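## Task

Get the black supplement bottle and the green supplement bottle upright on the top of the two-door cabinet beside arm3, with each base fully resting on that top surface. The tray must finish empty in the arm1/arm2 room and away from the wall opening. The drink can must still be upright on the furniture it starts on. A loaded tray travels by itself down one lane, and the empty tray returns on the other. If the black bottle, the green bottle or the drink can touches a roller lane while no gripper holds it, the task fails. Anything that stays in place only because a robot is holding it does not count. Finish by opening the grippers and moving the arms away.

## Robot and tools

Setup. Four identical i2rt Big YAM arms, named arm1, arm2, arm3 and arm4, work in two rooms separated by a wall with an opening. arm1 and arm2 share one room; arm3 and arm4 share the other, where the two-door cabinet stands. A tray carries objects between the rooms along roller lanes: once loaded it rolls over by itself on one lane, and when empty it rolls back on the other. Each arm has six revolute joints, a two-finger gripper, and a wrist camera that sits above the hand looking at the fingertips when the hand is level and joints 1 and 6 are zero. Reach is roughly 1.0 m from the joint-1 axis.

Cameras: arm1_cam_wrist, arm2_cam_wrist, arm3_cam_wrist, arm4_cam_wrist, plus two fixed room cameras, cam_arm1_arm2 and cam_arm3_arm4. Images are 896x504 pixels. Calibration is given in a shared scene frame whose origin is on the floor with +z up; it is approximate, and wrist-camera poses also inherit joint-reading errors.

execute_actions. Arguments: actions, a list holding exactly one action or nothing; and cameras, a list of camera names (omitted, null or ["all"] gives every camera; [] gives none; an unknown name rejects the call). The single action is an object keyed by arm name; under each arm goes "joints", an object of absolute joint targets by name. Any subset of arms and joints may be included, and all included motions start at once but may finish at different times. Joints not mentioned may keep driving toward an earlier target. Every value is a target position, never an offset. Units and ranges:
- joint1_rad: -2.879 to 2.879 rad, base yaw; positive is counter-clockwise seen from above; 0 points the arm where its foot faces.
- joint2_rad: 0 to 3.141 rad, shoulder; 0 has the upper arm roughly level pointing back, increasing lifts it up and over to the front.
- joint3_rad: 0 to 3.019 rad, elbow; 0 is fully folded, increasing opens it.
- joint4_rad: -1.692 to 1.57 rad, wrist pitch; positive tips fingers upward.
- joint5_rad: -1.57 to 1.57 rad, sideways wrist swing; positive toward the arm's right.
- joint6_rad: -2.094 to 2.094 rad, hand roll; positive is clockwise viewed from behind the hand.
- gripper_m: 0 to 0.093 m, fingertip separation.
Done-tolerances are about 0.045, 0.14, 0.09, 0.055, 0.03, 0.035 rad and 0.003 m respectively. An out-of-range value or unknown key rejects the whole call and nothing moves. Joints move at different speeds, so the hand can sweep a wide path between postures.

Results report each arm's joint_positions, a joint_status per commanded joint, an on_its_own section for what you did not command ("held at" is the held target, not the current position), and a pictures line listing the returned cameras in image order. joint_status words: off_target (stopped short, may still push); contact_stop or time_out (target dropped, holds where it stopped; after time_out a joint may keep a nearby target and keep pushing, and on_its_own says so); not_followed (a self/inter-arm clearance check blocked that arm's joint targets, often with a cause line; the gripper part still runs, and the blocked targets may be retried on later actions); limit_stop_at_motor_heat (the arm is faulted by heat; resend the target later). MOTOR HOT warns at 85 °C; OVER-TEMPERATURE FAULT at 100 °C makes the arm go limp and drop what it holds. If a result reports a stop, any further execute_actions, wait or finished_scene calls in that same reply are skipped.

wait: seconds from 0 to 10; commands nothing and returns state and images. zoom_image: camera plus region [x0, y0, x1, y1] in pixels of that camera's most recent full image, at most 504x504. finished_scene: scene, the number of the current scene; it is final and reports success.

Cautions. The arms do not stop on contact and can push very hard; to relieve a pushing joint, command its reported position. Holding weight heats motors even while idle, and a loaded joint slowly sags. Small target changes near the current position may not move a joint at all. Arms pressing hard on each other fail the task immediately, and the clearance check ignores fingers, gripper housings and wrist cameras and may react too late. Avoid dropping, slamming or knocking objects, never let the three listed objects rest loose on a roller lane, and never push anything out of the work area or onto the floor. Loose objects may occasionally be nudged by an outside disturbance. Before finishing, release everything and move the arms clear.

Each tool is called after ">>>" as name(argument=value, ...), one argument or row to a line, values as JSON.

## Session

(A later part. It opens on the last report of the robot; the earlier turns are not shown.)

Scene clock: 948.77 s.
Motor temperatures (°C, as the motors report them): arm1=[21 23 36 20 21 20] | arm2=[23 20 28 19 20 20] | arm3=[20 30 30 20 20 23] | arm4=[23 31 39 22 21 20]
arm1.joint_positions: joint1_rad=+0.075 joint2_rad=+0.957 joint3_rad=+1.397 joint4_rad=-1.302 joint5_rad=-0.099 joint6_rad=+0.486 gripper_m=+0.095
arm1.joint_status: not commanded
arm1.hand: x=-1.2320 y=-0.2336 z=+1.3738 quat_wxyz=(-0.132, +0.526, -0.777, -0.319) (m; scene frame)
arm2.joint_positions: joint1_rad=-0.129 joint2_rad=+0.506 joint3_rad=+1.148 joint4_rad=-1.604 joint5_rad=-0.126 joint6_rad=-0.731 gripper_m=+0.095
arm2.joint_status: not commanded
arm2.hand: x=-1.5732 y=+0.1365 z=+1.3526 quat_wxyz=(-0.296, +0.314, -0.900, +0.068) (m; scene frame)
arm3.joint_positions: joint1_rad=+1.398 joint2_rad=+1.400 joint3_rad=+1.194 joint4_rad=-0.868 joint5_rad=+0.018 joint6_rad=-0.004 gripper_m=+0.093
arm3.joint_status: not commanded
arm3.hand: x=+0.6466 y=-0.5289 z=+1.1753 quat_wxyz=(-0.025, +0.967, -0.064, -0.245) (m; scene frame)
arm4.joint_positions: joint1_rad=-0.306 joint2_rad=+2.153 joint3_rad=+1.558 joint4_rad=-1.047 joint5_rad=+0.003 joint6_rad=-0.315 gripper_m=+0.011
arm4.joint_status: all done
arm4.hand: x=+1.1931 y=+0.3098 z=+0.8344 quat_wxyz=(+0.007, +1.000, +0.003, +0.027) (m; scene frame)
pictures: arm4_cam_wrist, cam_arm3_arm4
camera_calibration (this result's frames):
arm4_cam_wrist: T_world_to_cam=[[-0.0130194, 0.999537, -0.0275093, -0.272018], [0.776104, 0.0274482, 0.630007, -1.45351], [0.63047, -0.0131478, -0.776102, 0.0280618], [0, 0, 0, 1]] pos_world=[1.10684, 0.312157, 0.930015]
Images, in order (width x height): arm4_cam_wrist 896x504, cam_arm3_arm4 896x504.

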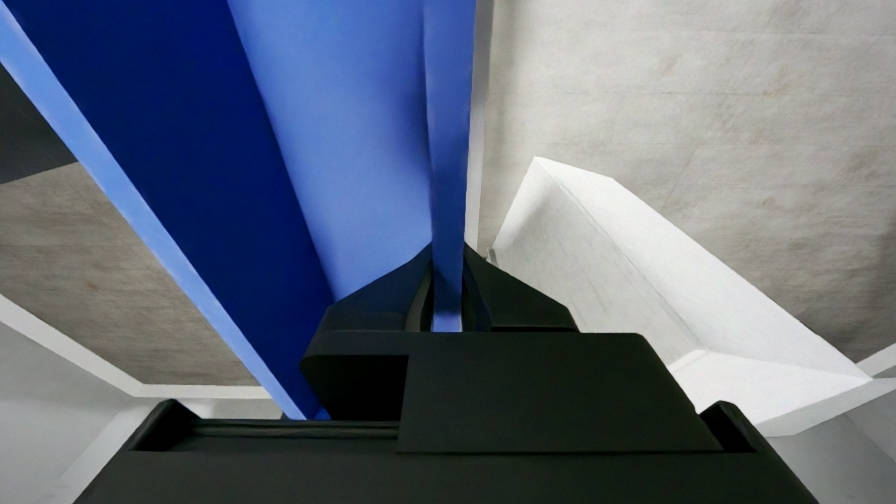

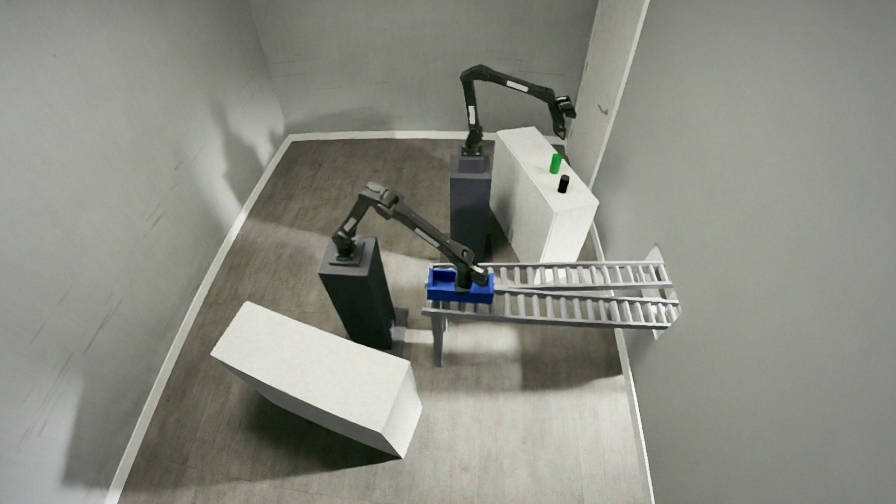

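>>> execute_actions(
  actions=[
    {"arm4": {"joints": {"joint2_rad": 2.228, "joint3_rad": 1.517, "joint4_rad": -0.912, "joint6_rad": -0.338}}},
  ],
  cameras=["arm4_cam_wrist", "cam_arm3_arm4"],
)

Scene clock: 973.77 s.
Motor temperatures (°C, as the motors report them): arm1=[21 23 36 20 21 20] | arm2=[23 20 28 19 20 20] | arm3=[20 29 30 20 20 23] | arm4=[23 31 39 22 21 20]
arm1.joint_positions: joint1_rad=+0.075 joint2_rad=+0.957 joint3_rad=+1.397 joint4_rad=-1.302 joint5_rad=-0.099 joint6_rad=+0.486 gripper_m=+0.095
arm1.joint_status: not commanded
arm1.hand: x=-1.2320 y=-0.2336 z=+1.3738 quat_wxyz=(-0.132, +0.526, -0.777, -0.319) (m; scene frame)
arm2.joint_positions: joint1_rad=-0.129 joint2_rad=+0.506 joint3_rad=+1.148 joint4_rad=-1.604 joint5_rad=-0.126 joint6_rad=-0.731 gripper_m=+0.095
arm2.joint_status: not commanded
arm2.hand: x=-1.5732 y=+0.1365 z=+1.3526 quat_wxyz=(-0.296, +0.314, -0.900, +0.068) (m; scene frame)
arm3.joint_positions: joint1_rad=+1.398 joint2_rad=+1.400 joint3_rad=+1.194 joint4_rad=-0.868 joint5_rad=+0.018 joint6_rad=-0.004 gripper_m=+0.093
arm3.joint_status: not commanded
arm3.hand: x=+0.6466 y=-0.5289 z=+1.1753 quat_wxyz=(-0.025, +0.967, -0.064, -0.245) (m; scene frame)
arm4.joint_positions: joint1_rad=-0.306 joint2_rad=+2.243 joint3_rad=+1.504 joint4_rad=-0.917 joint5_rad=+0.003 joint6_rad=-0.329 gripper_m=+0.011
arm4.joint_status: all done
arm4.hand: x=+1.2053 y=+0.3060 z=+0.7662 quat_wxyz=(+0.009, +0.999, +0.009, +0.034) (m; scene frame)
pictures: arm4_cam_wrist, cam_arm3_arm4
camera_calibration (this result's frames):
arm4_cam_wrist: T_world_to_cam=[[-0.0258944, 0.999116, -0.0331185, -0.250004], [0.766774, 0.0411071, 0.640599, -1.42088], [0.641394, -0.00880648, -0.767161, -0.0539381], [0, 0, 0, 1]] pos_world=[1.11761, 0.307716, 0.860553]
Images, in order (width x height): arm4_cam_wrist 896x504, cam_arm3_arm4 896x504.

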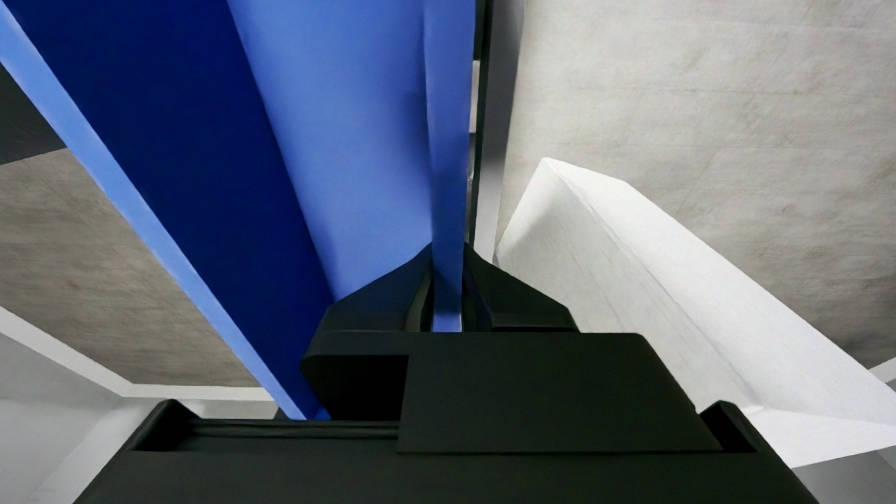

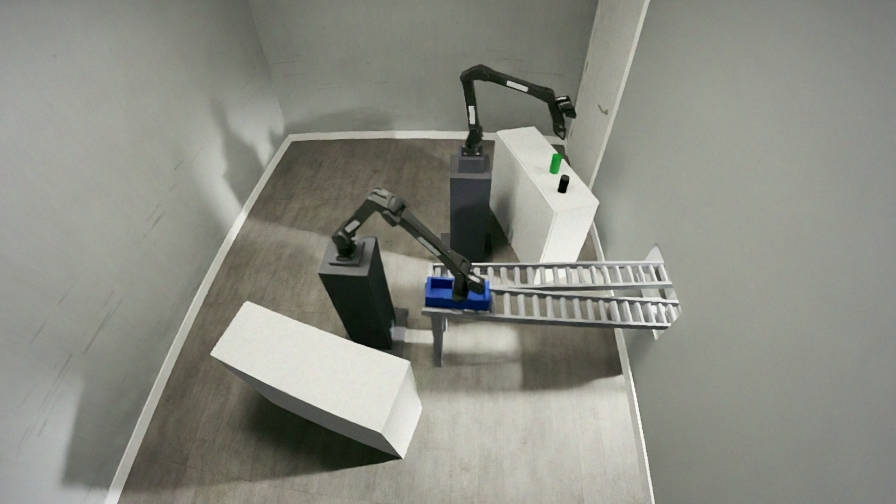

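>>> zoom_image(
  camera="arm4_cam_wrist",
  region=[410, 0, 560, 280],
)

>>> zoom_image(
  camera="cam_arm3_arm4",
  region=[410, 250, 540, 340],
)

Region (410, 0, 560, 280) of arm4_cam_wrist's 896x504 image, scaled by 1.800, with more detail than that image has; it fills the left 270 columns of this view, and the rest is white.

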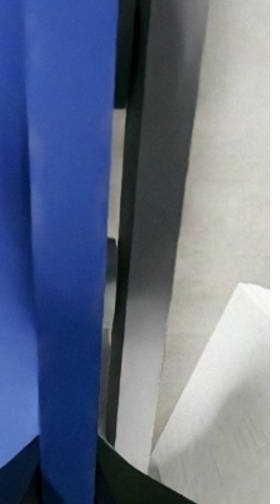

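Region (410, 250, 540, 340) of cam_arm3_arm4's 896x504 image, scaled by 3.877, with more detail than that image has; it fills the top 349 rows of this view, and the rest is white.

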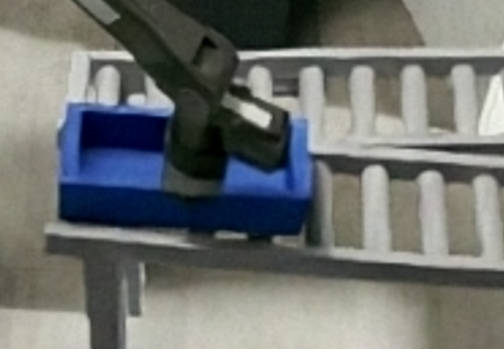

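>>> execute_actions(
  actions=[
    {"arm4": {"joints": {"joint2_rad": 2.272, "joint4_rad": -0.89}}},
  ],
  cameras=["arm4_cam_wrist", "cam_arm3_arm4"],
)

Scene clock: 988.20 s.
Motor temperatures (°C, as the motors report them): arm1=[21 23 36 20 21 20] | arm2=[23 20 28 19 20 20] | arm3=[20 29 30 20 20 23] | arm4=[23 31 38 22 21 20]
arm1.joint_positions: joint1_rad=+0.075 joint2_rad=+0.957 joint3_rad=+1.397 joint4_rad=-1.302 joint5_rad=-0.099 joint6_rad=+0.486 gripper_m=+0.095
arm1.joint_status: not commanded
arm1.hand: x=-1.2320 y=-0.2336 z=+1.3738 quat_wxyz=(-0.132, +0.526, -0.777, -0.319) (m; scene frame)
arm2.joint_positions: joint1_rad=-0.129 joint2_rad=+0.506 joint3_rad=+1.148 joint4_rad=-1.604 joint5_rad=-0.126 joint6_rad=-0.731 gripper_m=+0.095
arm2.joint_status: not commanded
arm2.hand: x=-1.5732 y=+0.1365 z=+1.3526 quat_wxyz=(-0.296, +0.314, -0.900, +0.068) (m; scene frame)
arm3.joint_positions: joint1_rad=+1.398 joint2_rad=+1.400 joint3_rad=+1.194 joint4_rad=-0.868 joint5_rad=+0.018 joint6_rad=-0.004 gripper_m=+0.093
arm3.joint_status: not commanded
arm3.hand: x=+0.6466 y=-0.5289 z=+1.1753 quat_wxyz=(-0.025, +0.967, -0.064, -0.245) (m; scene frame)
arm4.joint_positions: joint1_rad=-0.306 joint2_rad=+2.261 joint3_rad=+1.504 joint4_rad=-0.896 joint5_rad=+0.003 joint6_rad=-0.329 gripper_m=+0.011
arm4.joint_status: all done
arm4.hand: x=+1.2048 y=+0.3063 z=+0.7557 quat_wxyz=(+0.008, +0.999, +0.010, +0.033) (m; scene frame)
pictures: arm4_cam_wrist, cam_arm3_arm4
camera_calibration (this result's frames):
arm4_cam_wrist: T_world_to_cam=[[-0.0267734, 0.999139, -0.0316959, -0.250698], [0.767995, 0.0408555, 0.639151, -1.41408], [0.639895, -0.0072301, -0.768428, -0.059392], [0, 0, 0, 1]] pos_world=[1.1173, 0.307826, 0.850226]
Images, in order (width x height): arm4_cam_wrist 896x504, cam_arm3_arm4 896x504.

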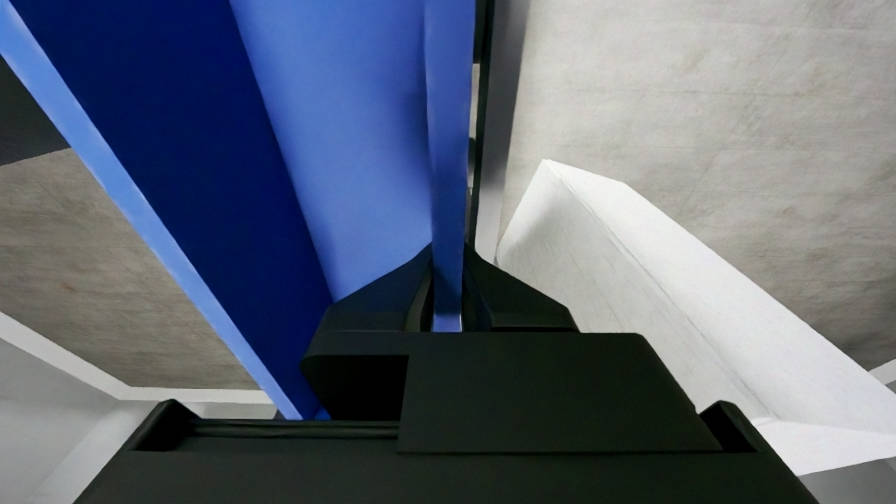

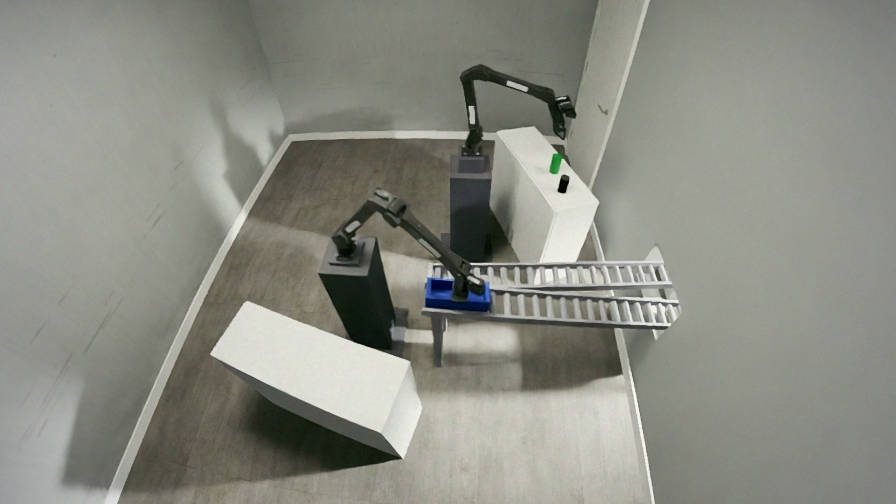

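>>> zoom_image(
  camera="cam_arm3_arm4",
  region=[410, 250, 540, 340],
)

>>> zoom_image(
  camera="arm4_cam_wrist",
  region=[410, 0, 560, 280],
)

Region (410, 250, 540, 340) of cam_arm3_arm4's 896x504 image, scaled by 3.877, with more detail than that image has; it fills the top 349 rows of this view, and the rest is white.

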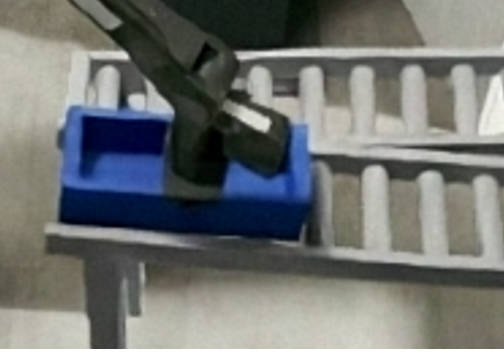

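Region (410, 0, 560, 280) of arm4_cam_wrist's 896x504 image, scaled by 1.800, with more detail than that image has; it fills the left 270 columns of this view, and the rest is white.

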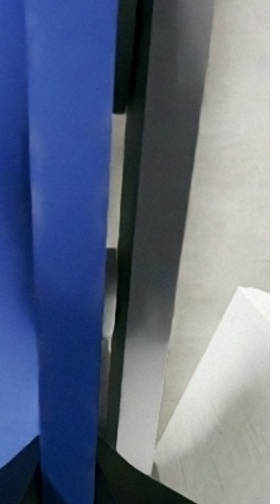

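>>> execute_actions(
  actions=[
    {"arm4": {"joints": {"gripper_m": 0.05, "joint2_rad": 2.25}}},
  ],
  cameras=[],
)

>>> execute_actions(
  actions=[
    {"arm4": {"joints": {"joint2_rad": 1.98, "joint4_rad": -1.1}}},
  ],
  cameras=["arm4_cam_wrist", "cam_arm3_arm4", "cam_arm1_arm2"],
)

Scene clock: 1003.40 s.
Motor temperatures (°C, as the motors report them): arm1=[21 23 36 20 21 20] | arm2=[23 20 28 19 20 20] | arm3=[20 29 30 20 20 23] | arm4=[23 31 37 22 21 20]
arm1.joint_positions: joint1_rad=+0.075 joint2_rad=+0.957 joint3_rad=+1.397 joint4_rad=-1.302 joint5_rad=-0.099 joint6_rad=+0.486 gripper_m=+0.095
arm1.joint_status: not commanded
arm1.hand: x=-1.2320 y=-0.2336 z=+1.3738 quat_wxyz=(-0.132, +0.526, -0.777, -0.319) (m; scene frame)
arm2.joint_positions: joint1_rad=-0.129 joint2_rad=+0.506 joint3_rad=+1.148 joint4_rad=-1.604 joint5_rad=-0.126 joint6_rad=-0.731 gripper_m=+0.095
arm2.joint_status: not commanded
arm2.hand: x=-1.5732 y=+0.1365 z=+1.3526 quat_wxyz=(-0.296, +0.314, -0.900, +0.068) (m; scene frame)
arm3.joint_positions: joint1_rad=+1.398 joint2_rad=+1.400 joint3_rad=+1.194 joint4_rad=-0.868 joint5_rad=+0.018 joint6_rad=-0.004 gripper_m=+0.093
arm3.joint_status: not commanded
arm3.hand: x=+0.6466 y=-0.5289 z=+1.1753 quat_wxyz=(-0.025, +0.967, -0.064, -0.245) (m; scene frame)
arm4.joint_positions: joint1_rad=-0.306 joint2_rad=+2.261 joint3_rad=+1.504 joint4_rad=-0.896 joint5_rad=+0.003 joint6_rad=-0.329 gripper_m=+0.050
arm4.joint_status: all done
arm4.hand: x=+1.2047 y=+0.3062 z=+0.7557 quat_wxyz=(+0.009, +0.999, +0.010, +0.033) (m; scene frame)
pictures: none
No camera images: the call's "cameras" was empty. Leave "cameras" out to get every camera's image.

Scene clock: 1004.70 s.
Motor temperatures (°C, as the motors report them): arm1=[21 23 36 20 21 20] | arm2=[23 20 28 19 20 20] | arm3=[20 29 30 20 20 23] | arm4=[23 31 38 22 21 20]
arm1.joint_positions: joint1_rad=+0.075 joint2_rad=+0.957 joint3_rad=+1.397 joint4_rad=-1.302 joint5_rad=-0.099 joint6_rad=+0.486 gripper_m=+0.095
arm1.joint_status: not commanded
arm1.hand: x=-1.2320 y=-0.2336 z=+1.3738 quat_wxyz=(-0.132, +0.526, -0.777, -0.319) (m; scene frame)
arm2.joint_positions: joint1_rad=-0.129 joint2_rad=+0.506 joint3_rad=+1.148 joint4_rad=-1.604 joint5_rad=-0.126 joint6_rad=-0.731 gripper_m=+0.095
arm2.joint_status: not commanded
arm2.hand: x=-1.5732 y=+0.1365 z=+1.3526 quat_wxyz=(-0.296, +0.314, -0.900, +0.068) (m; scene frame)
arm3.joint_positions: joint1_rad=+1.398 joint2_rad=+1.400 joint3_rad=+1.194 joint4_rad=-0.868 joint5_rad=+0.018 joint6_rad=-0.004 gripper_m=+0.093
arm3.joint_status: not commanded
arm3.hand: x=+0.6466 y=-0.5289 z=+1.1753 quat_wxyz=(-0.025, +0.967, -0.064, -0.245) (m; scene frame)
arm4.joint_positions: joint1_rad=-0.306 joint2_rad=+1.966 joint3_rad=+1.504 joint4_rad=-1.092 joint5_rad=+0.003 joint6_rad=-0.329 gripper_m=+0.050
arm4.joint_status: all done
arm4.hand: x=+1.2037 y=+0.3063 z=+0.9215 quat_wxyz=(-0.007, +1.000, +0.010, -0.014) (m; scene frame)
pictures: arm4_cam_wrist, cam_arm1_arm2, cam_arm3_arm4
camera_calibration (this result's frames):
arm4_cam_wrist: T_world_to_cam=[[-0.028368, 0.999598, 0.000308384, -0.273175], [0.824828, 0.0232338, 0.564906, -1.51381], [0.564672, 0.0162796, -0.825155, 0.204333], [0, 0, 0, 1]] pos_world=[1.1255, 0.30491, 1.02385]
Images, in order (width x height): arm4_cam_wrist 896x504, cam_arm1_arm2 896x504, cam_arm3_arm4 896x504.

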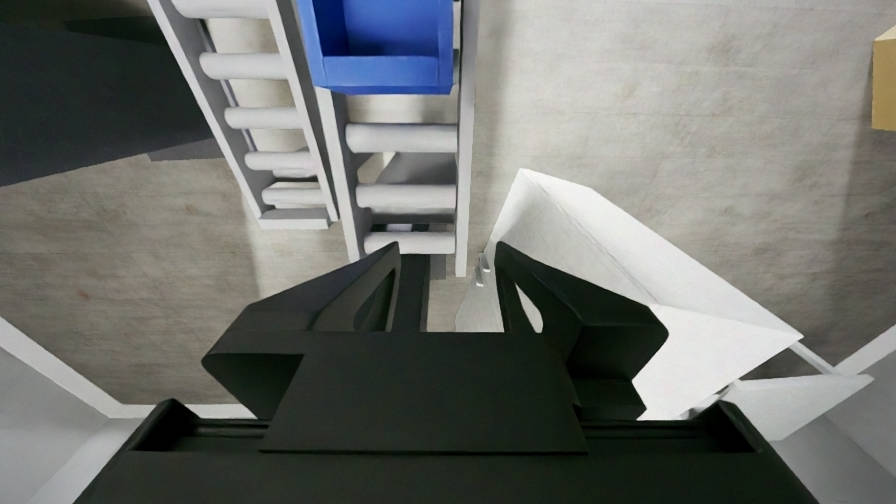

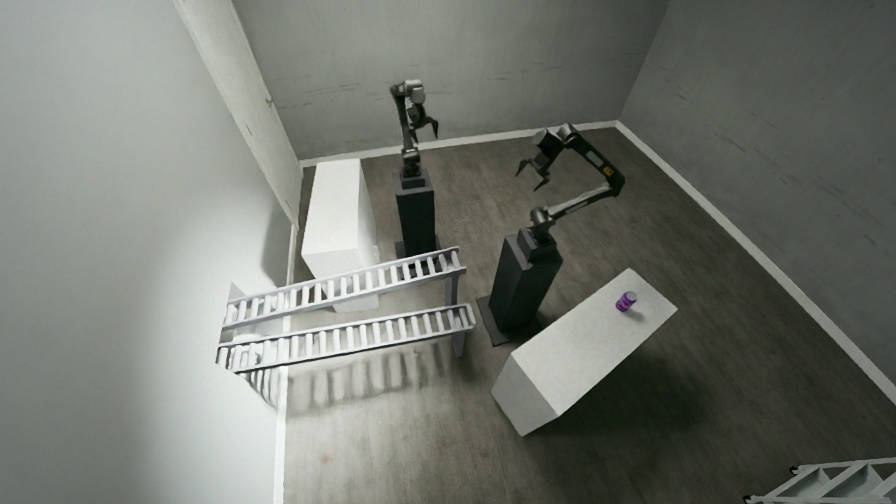

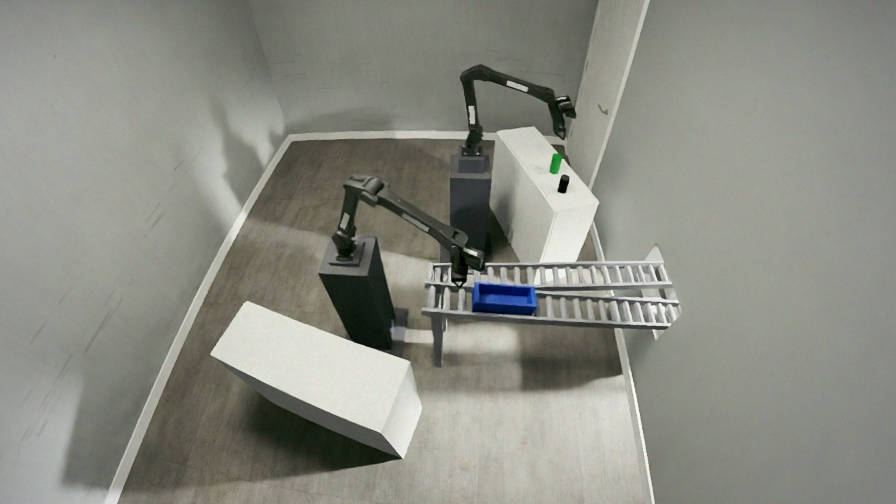

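The tray is rolling. I'll wait for it to arrive.

>>> wait(
  seconds=10,
)

Scene clock: 1016.10 s.
Motor temperatures (°C, as the motors report them): arm1=[21 23 36 20 21 20] | arm2=[23 20 28 19 20 20] | arm3=[20 29 30 20 20 23] | arm4=[23 31 38 22 21 20]
arm1.joint_positions: joint1_rad=+0.075 joint2_rad=+0.957 joint3_rad=+1.397 joint4_rad=-1.302 joint5_rad=-0.099 joint6_rad=+0.486 gripper_m=+0.095
arm1.joint_status: not commanded
arm1.hand: x=-1.2320 y=-0.2336 z=+1.3738 quat_wxyz=(-0.132, +0.526, -0.777, -0.319) (m; scene frame)
arm2.joint_positions: joint1_rad=-0.129 joint2_rad=+0.506 joint3_rad=+1.148 joint4_rad=-1.604 joint5_rad=-0.126 joint6_rad=-0.731 gripper_m=+0.095
arm2.joint_status: not commanded
arm2.hand: x=-1.5732 y=+0.1365 z=+1.3526 quat_wxyz=(-0.296, +0.314, -0.900, +0.068) (m; scene frame)
arm3.joint_positions: joint1_rad=+1.398 joint2_rad=+1.400 joint3_rad=+1.194 joint4_rad=-0.868 joint5_rad=+0.018 joint6_rad=-0.004 gripper_m=+0.093
arm3.joint_status: not commanded
arm3.hand: x=+0.6466 y=-0.5289 z=+1.1753 quat_wxyz=(-0.025, +0.967, -0.064, -0.245) (m; scene frame)
arm4.joint_positions: joint1_rad=-0.306 joint2_rad=+1.966 joint3_rad=+1.504 joint4_rad=-1.092 joint5_rad=+0.003 joint6_rad=-0.329 gripper_m=+0.050
arm4.joint_status: all done
arm4.hand: x=+1.2037 y=+0.3063 z=+0.9215 quat_wxyz=(-0.007, +1.000, +0.010, -0.014) (m; scene frame)
wait: 10.00 s; at rest from the start
pictures: arm1_cam_wrist, arm2_cam_wrist, arm3_cam_wrist, arm4_cam_wrist, cam_arm1_arm2, cam_arm3_arm4
camera_calibration (this result's frames):
arm1_cam_wrist: T_world_to_cam=[[0.898408, -0.240684, -0.367334, 1.55972], [-0.256559, -0.966511, 0.00579617, -0.544645], [-0.356428, 0.0890357, -0.930071, 0.985202], [0, 0, 0, 1]] pos_world=[-1.18984, -0.238724, 1.4924]
arm2_cam_wrist: T_world_to_cam=[[0.540484, -0.790559, 0.287914, 0.57128], [-0.838215, -0.535493, 0.103164, -1.38001], [0.0726189, -0.297092, -0.952083, 1.56551], [0, 0, 0, 1]] pos_world=[-1.57919, 0.177748, 1.46839]
arm3_cam_wrist: T_world_to_cam=[[0.141922, 0.989348, 0.0323713, 0.392855], [0.982258, -0.144804, 0.119167, -0.841682], [0.122585, 0.0148847, -0.992346, 1.21894], [0, 0, 0, 1]] pos_world=[0.621571, -0.528692, 1.2972]
arm4_cam_wrist: T_world_to_cam=[[-0.028368, 0.999598, 0.000308384, -0.273175], [0.824828, 0.0232338, 0.564906, -1.51381], [0.564672, 0.0162796, -0.825155, 0.204333], [0, 0, 0, 1]] pos_world=[1.1255, 0.30491, 1.02385]
Images, in order (width x height): arm1_cam_wrist 896x504, arm2_cam_wrist 896x504, arm3_cam_wrist 896x504, arm4_cam_wrist 896x504, cam_arm1_arm2 896x504, cam_arm3_arm4 896x504.

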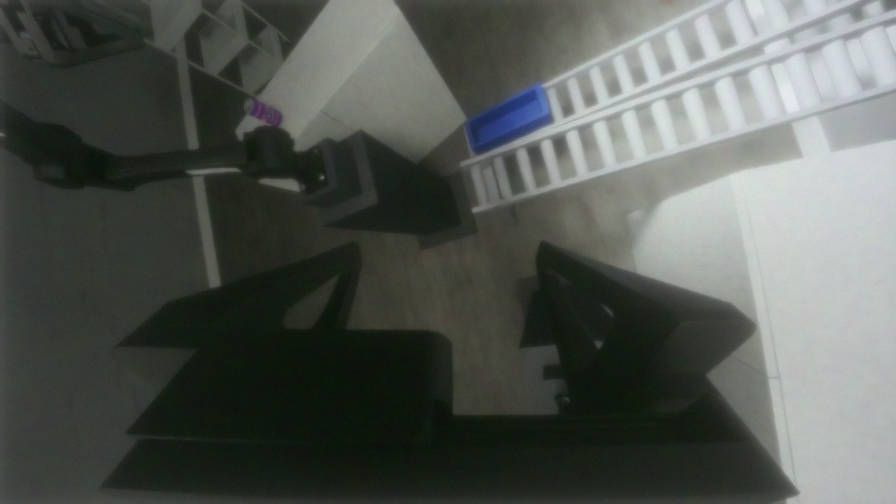

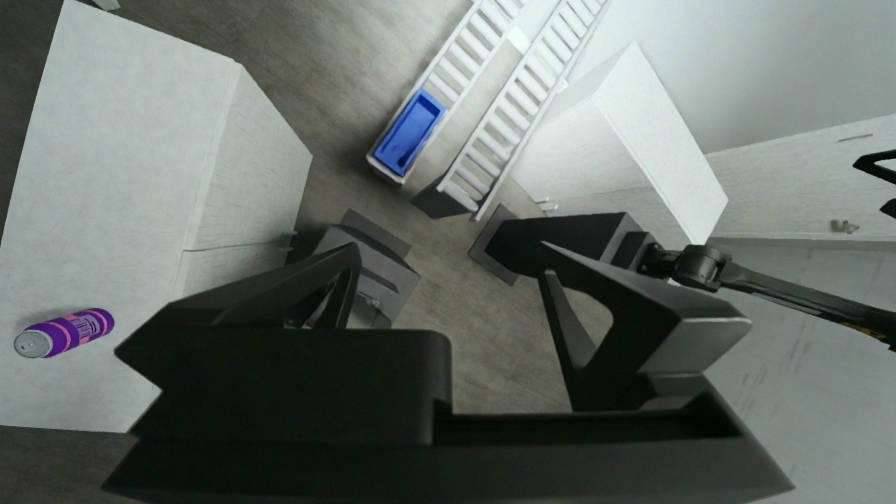

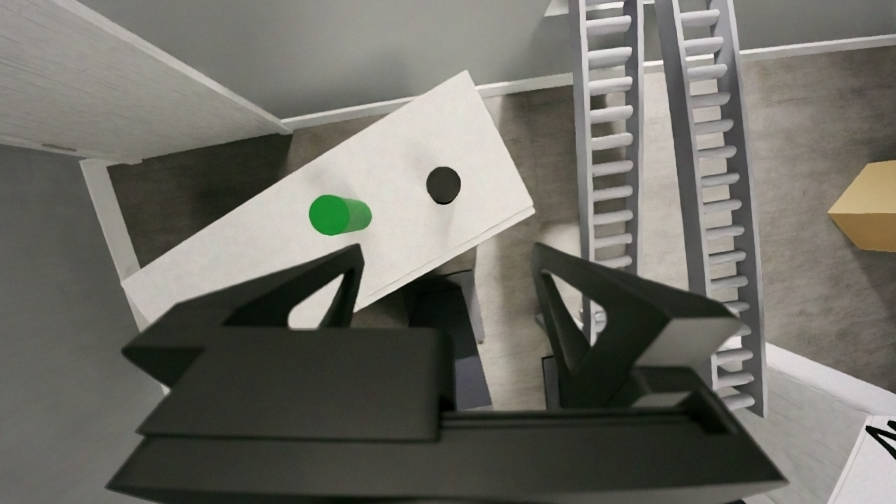

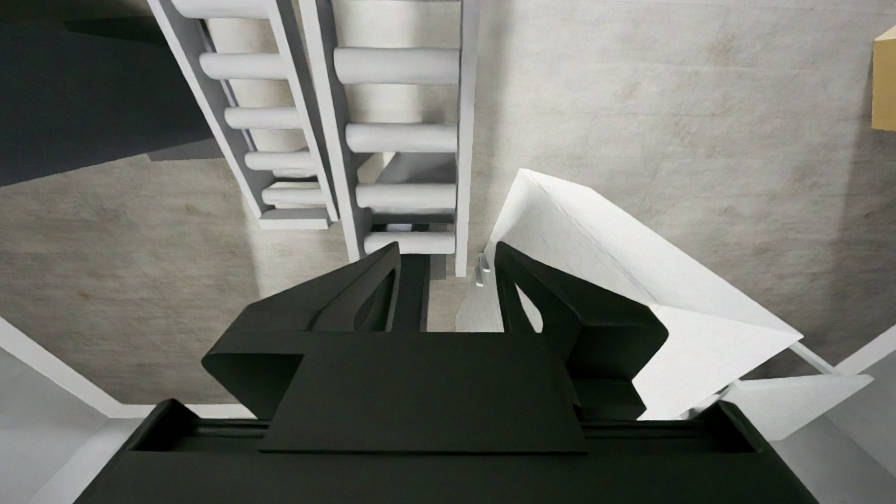

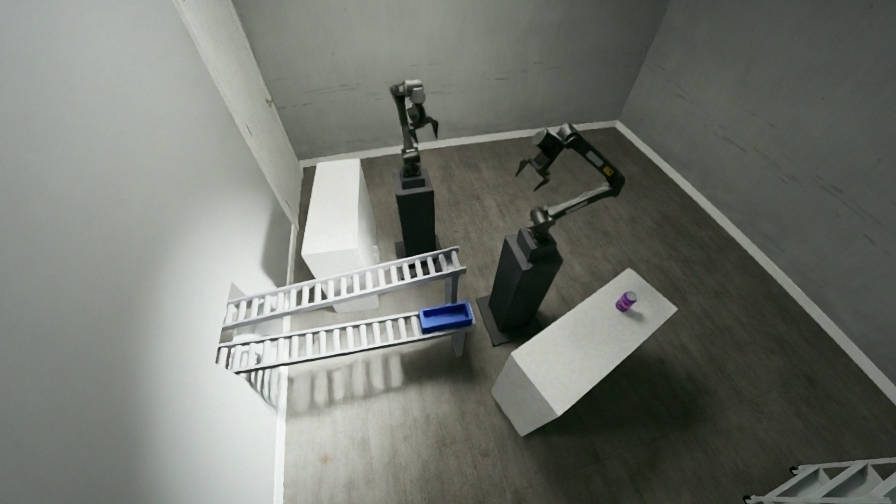

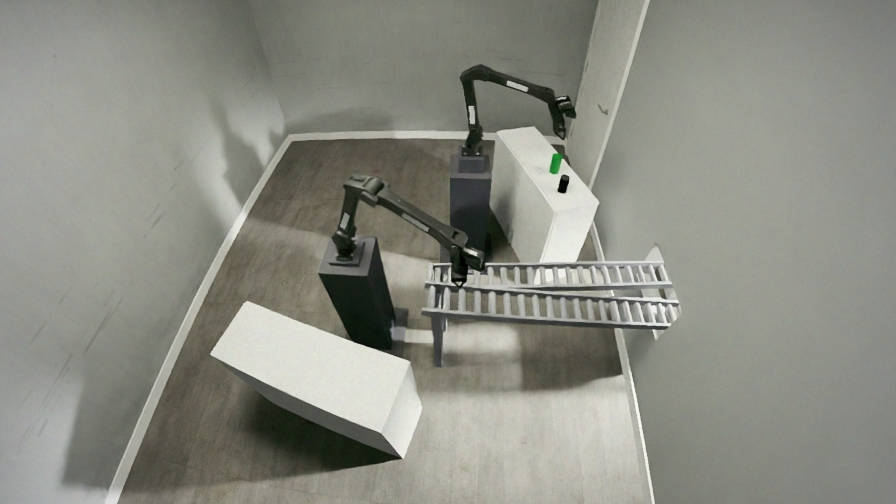

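The tray has arrived at the end of the lane in the room of arm1/arm2; both bottles stand on the cabinet; the can is untouched.

>>> finished_scene(
  scene=1,
)

The scene is finished: the task was done.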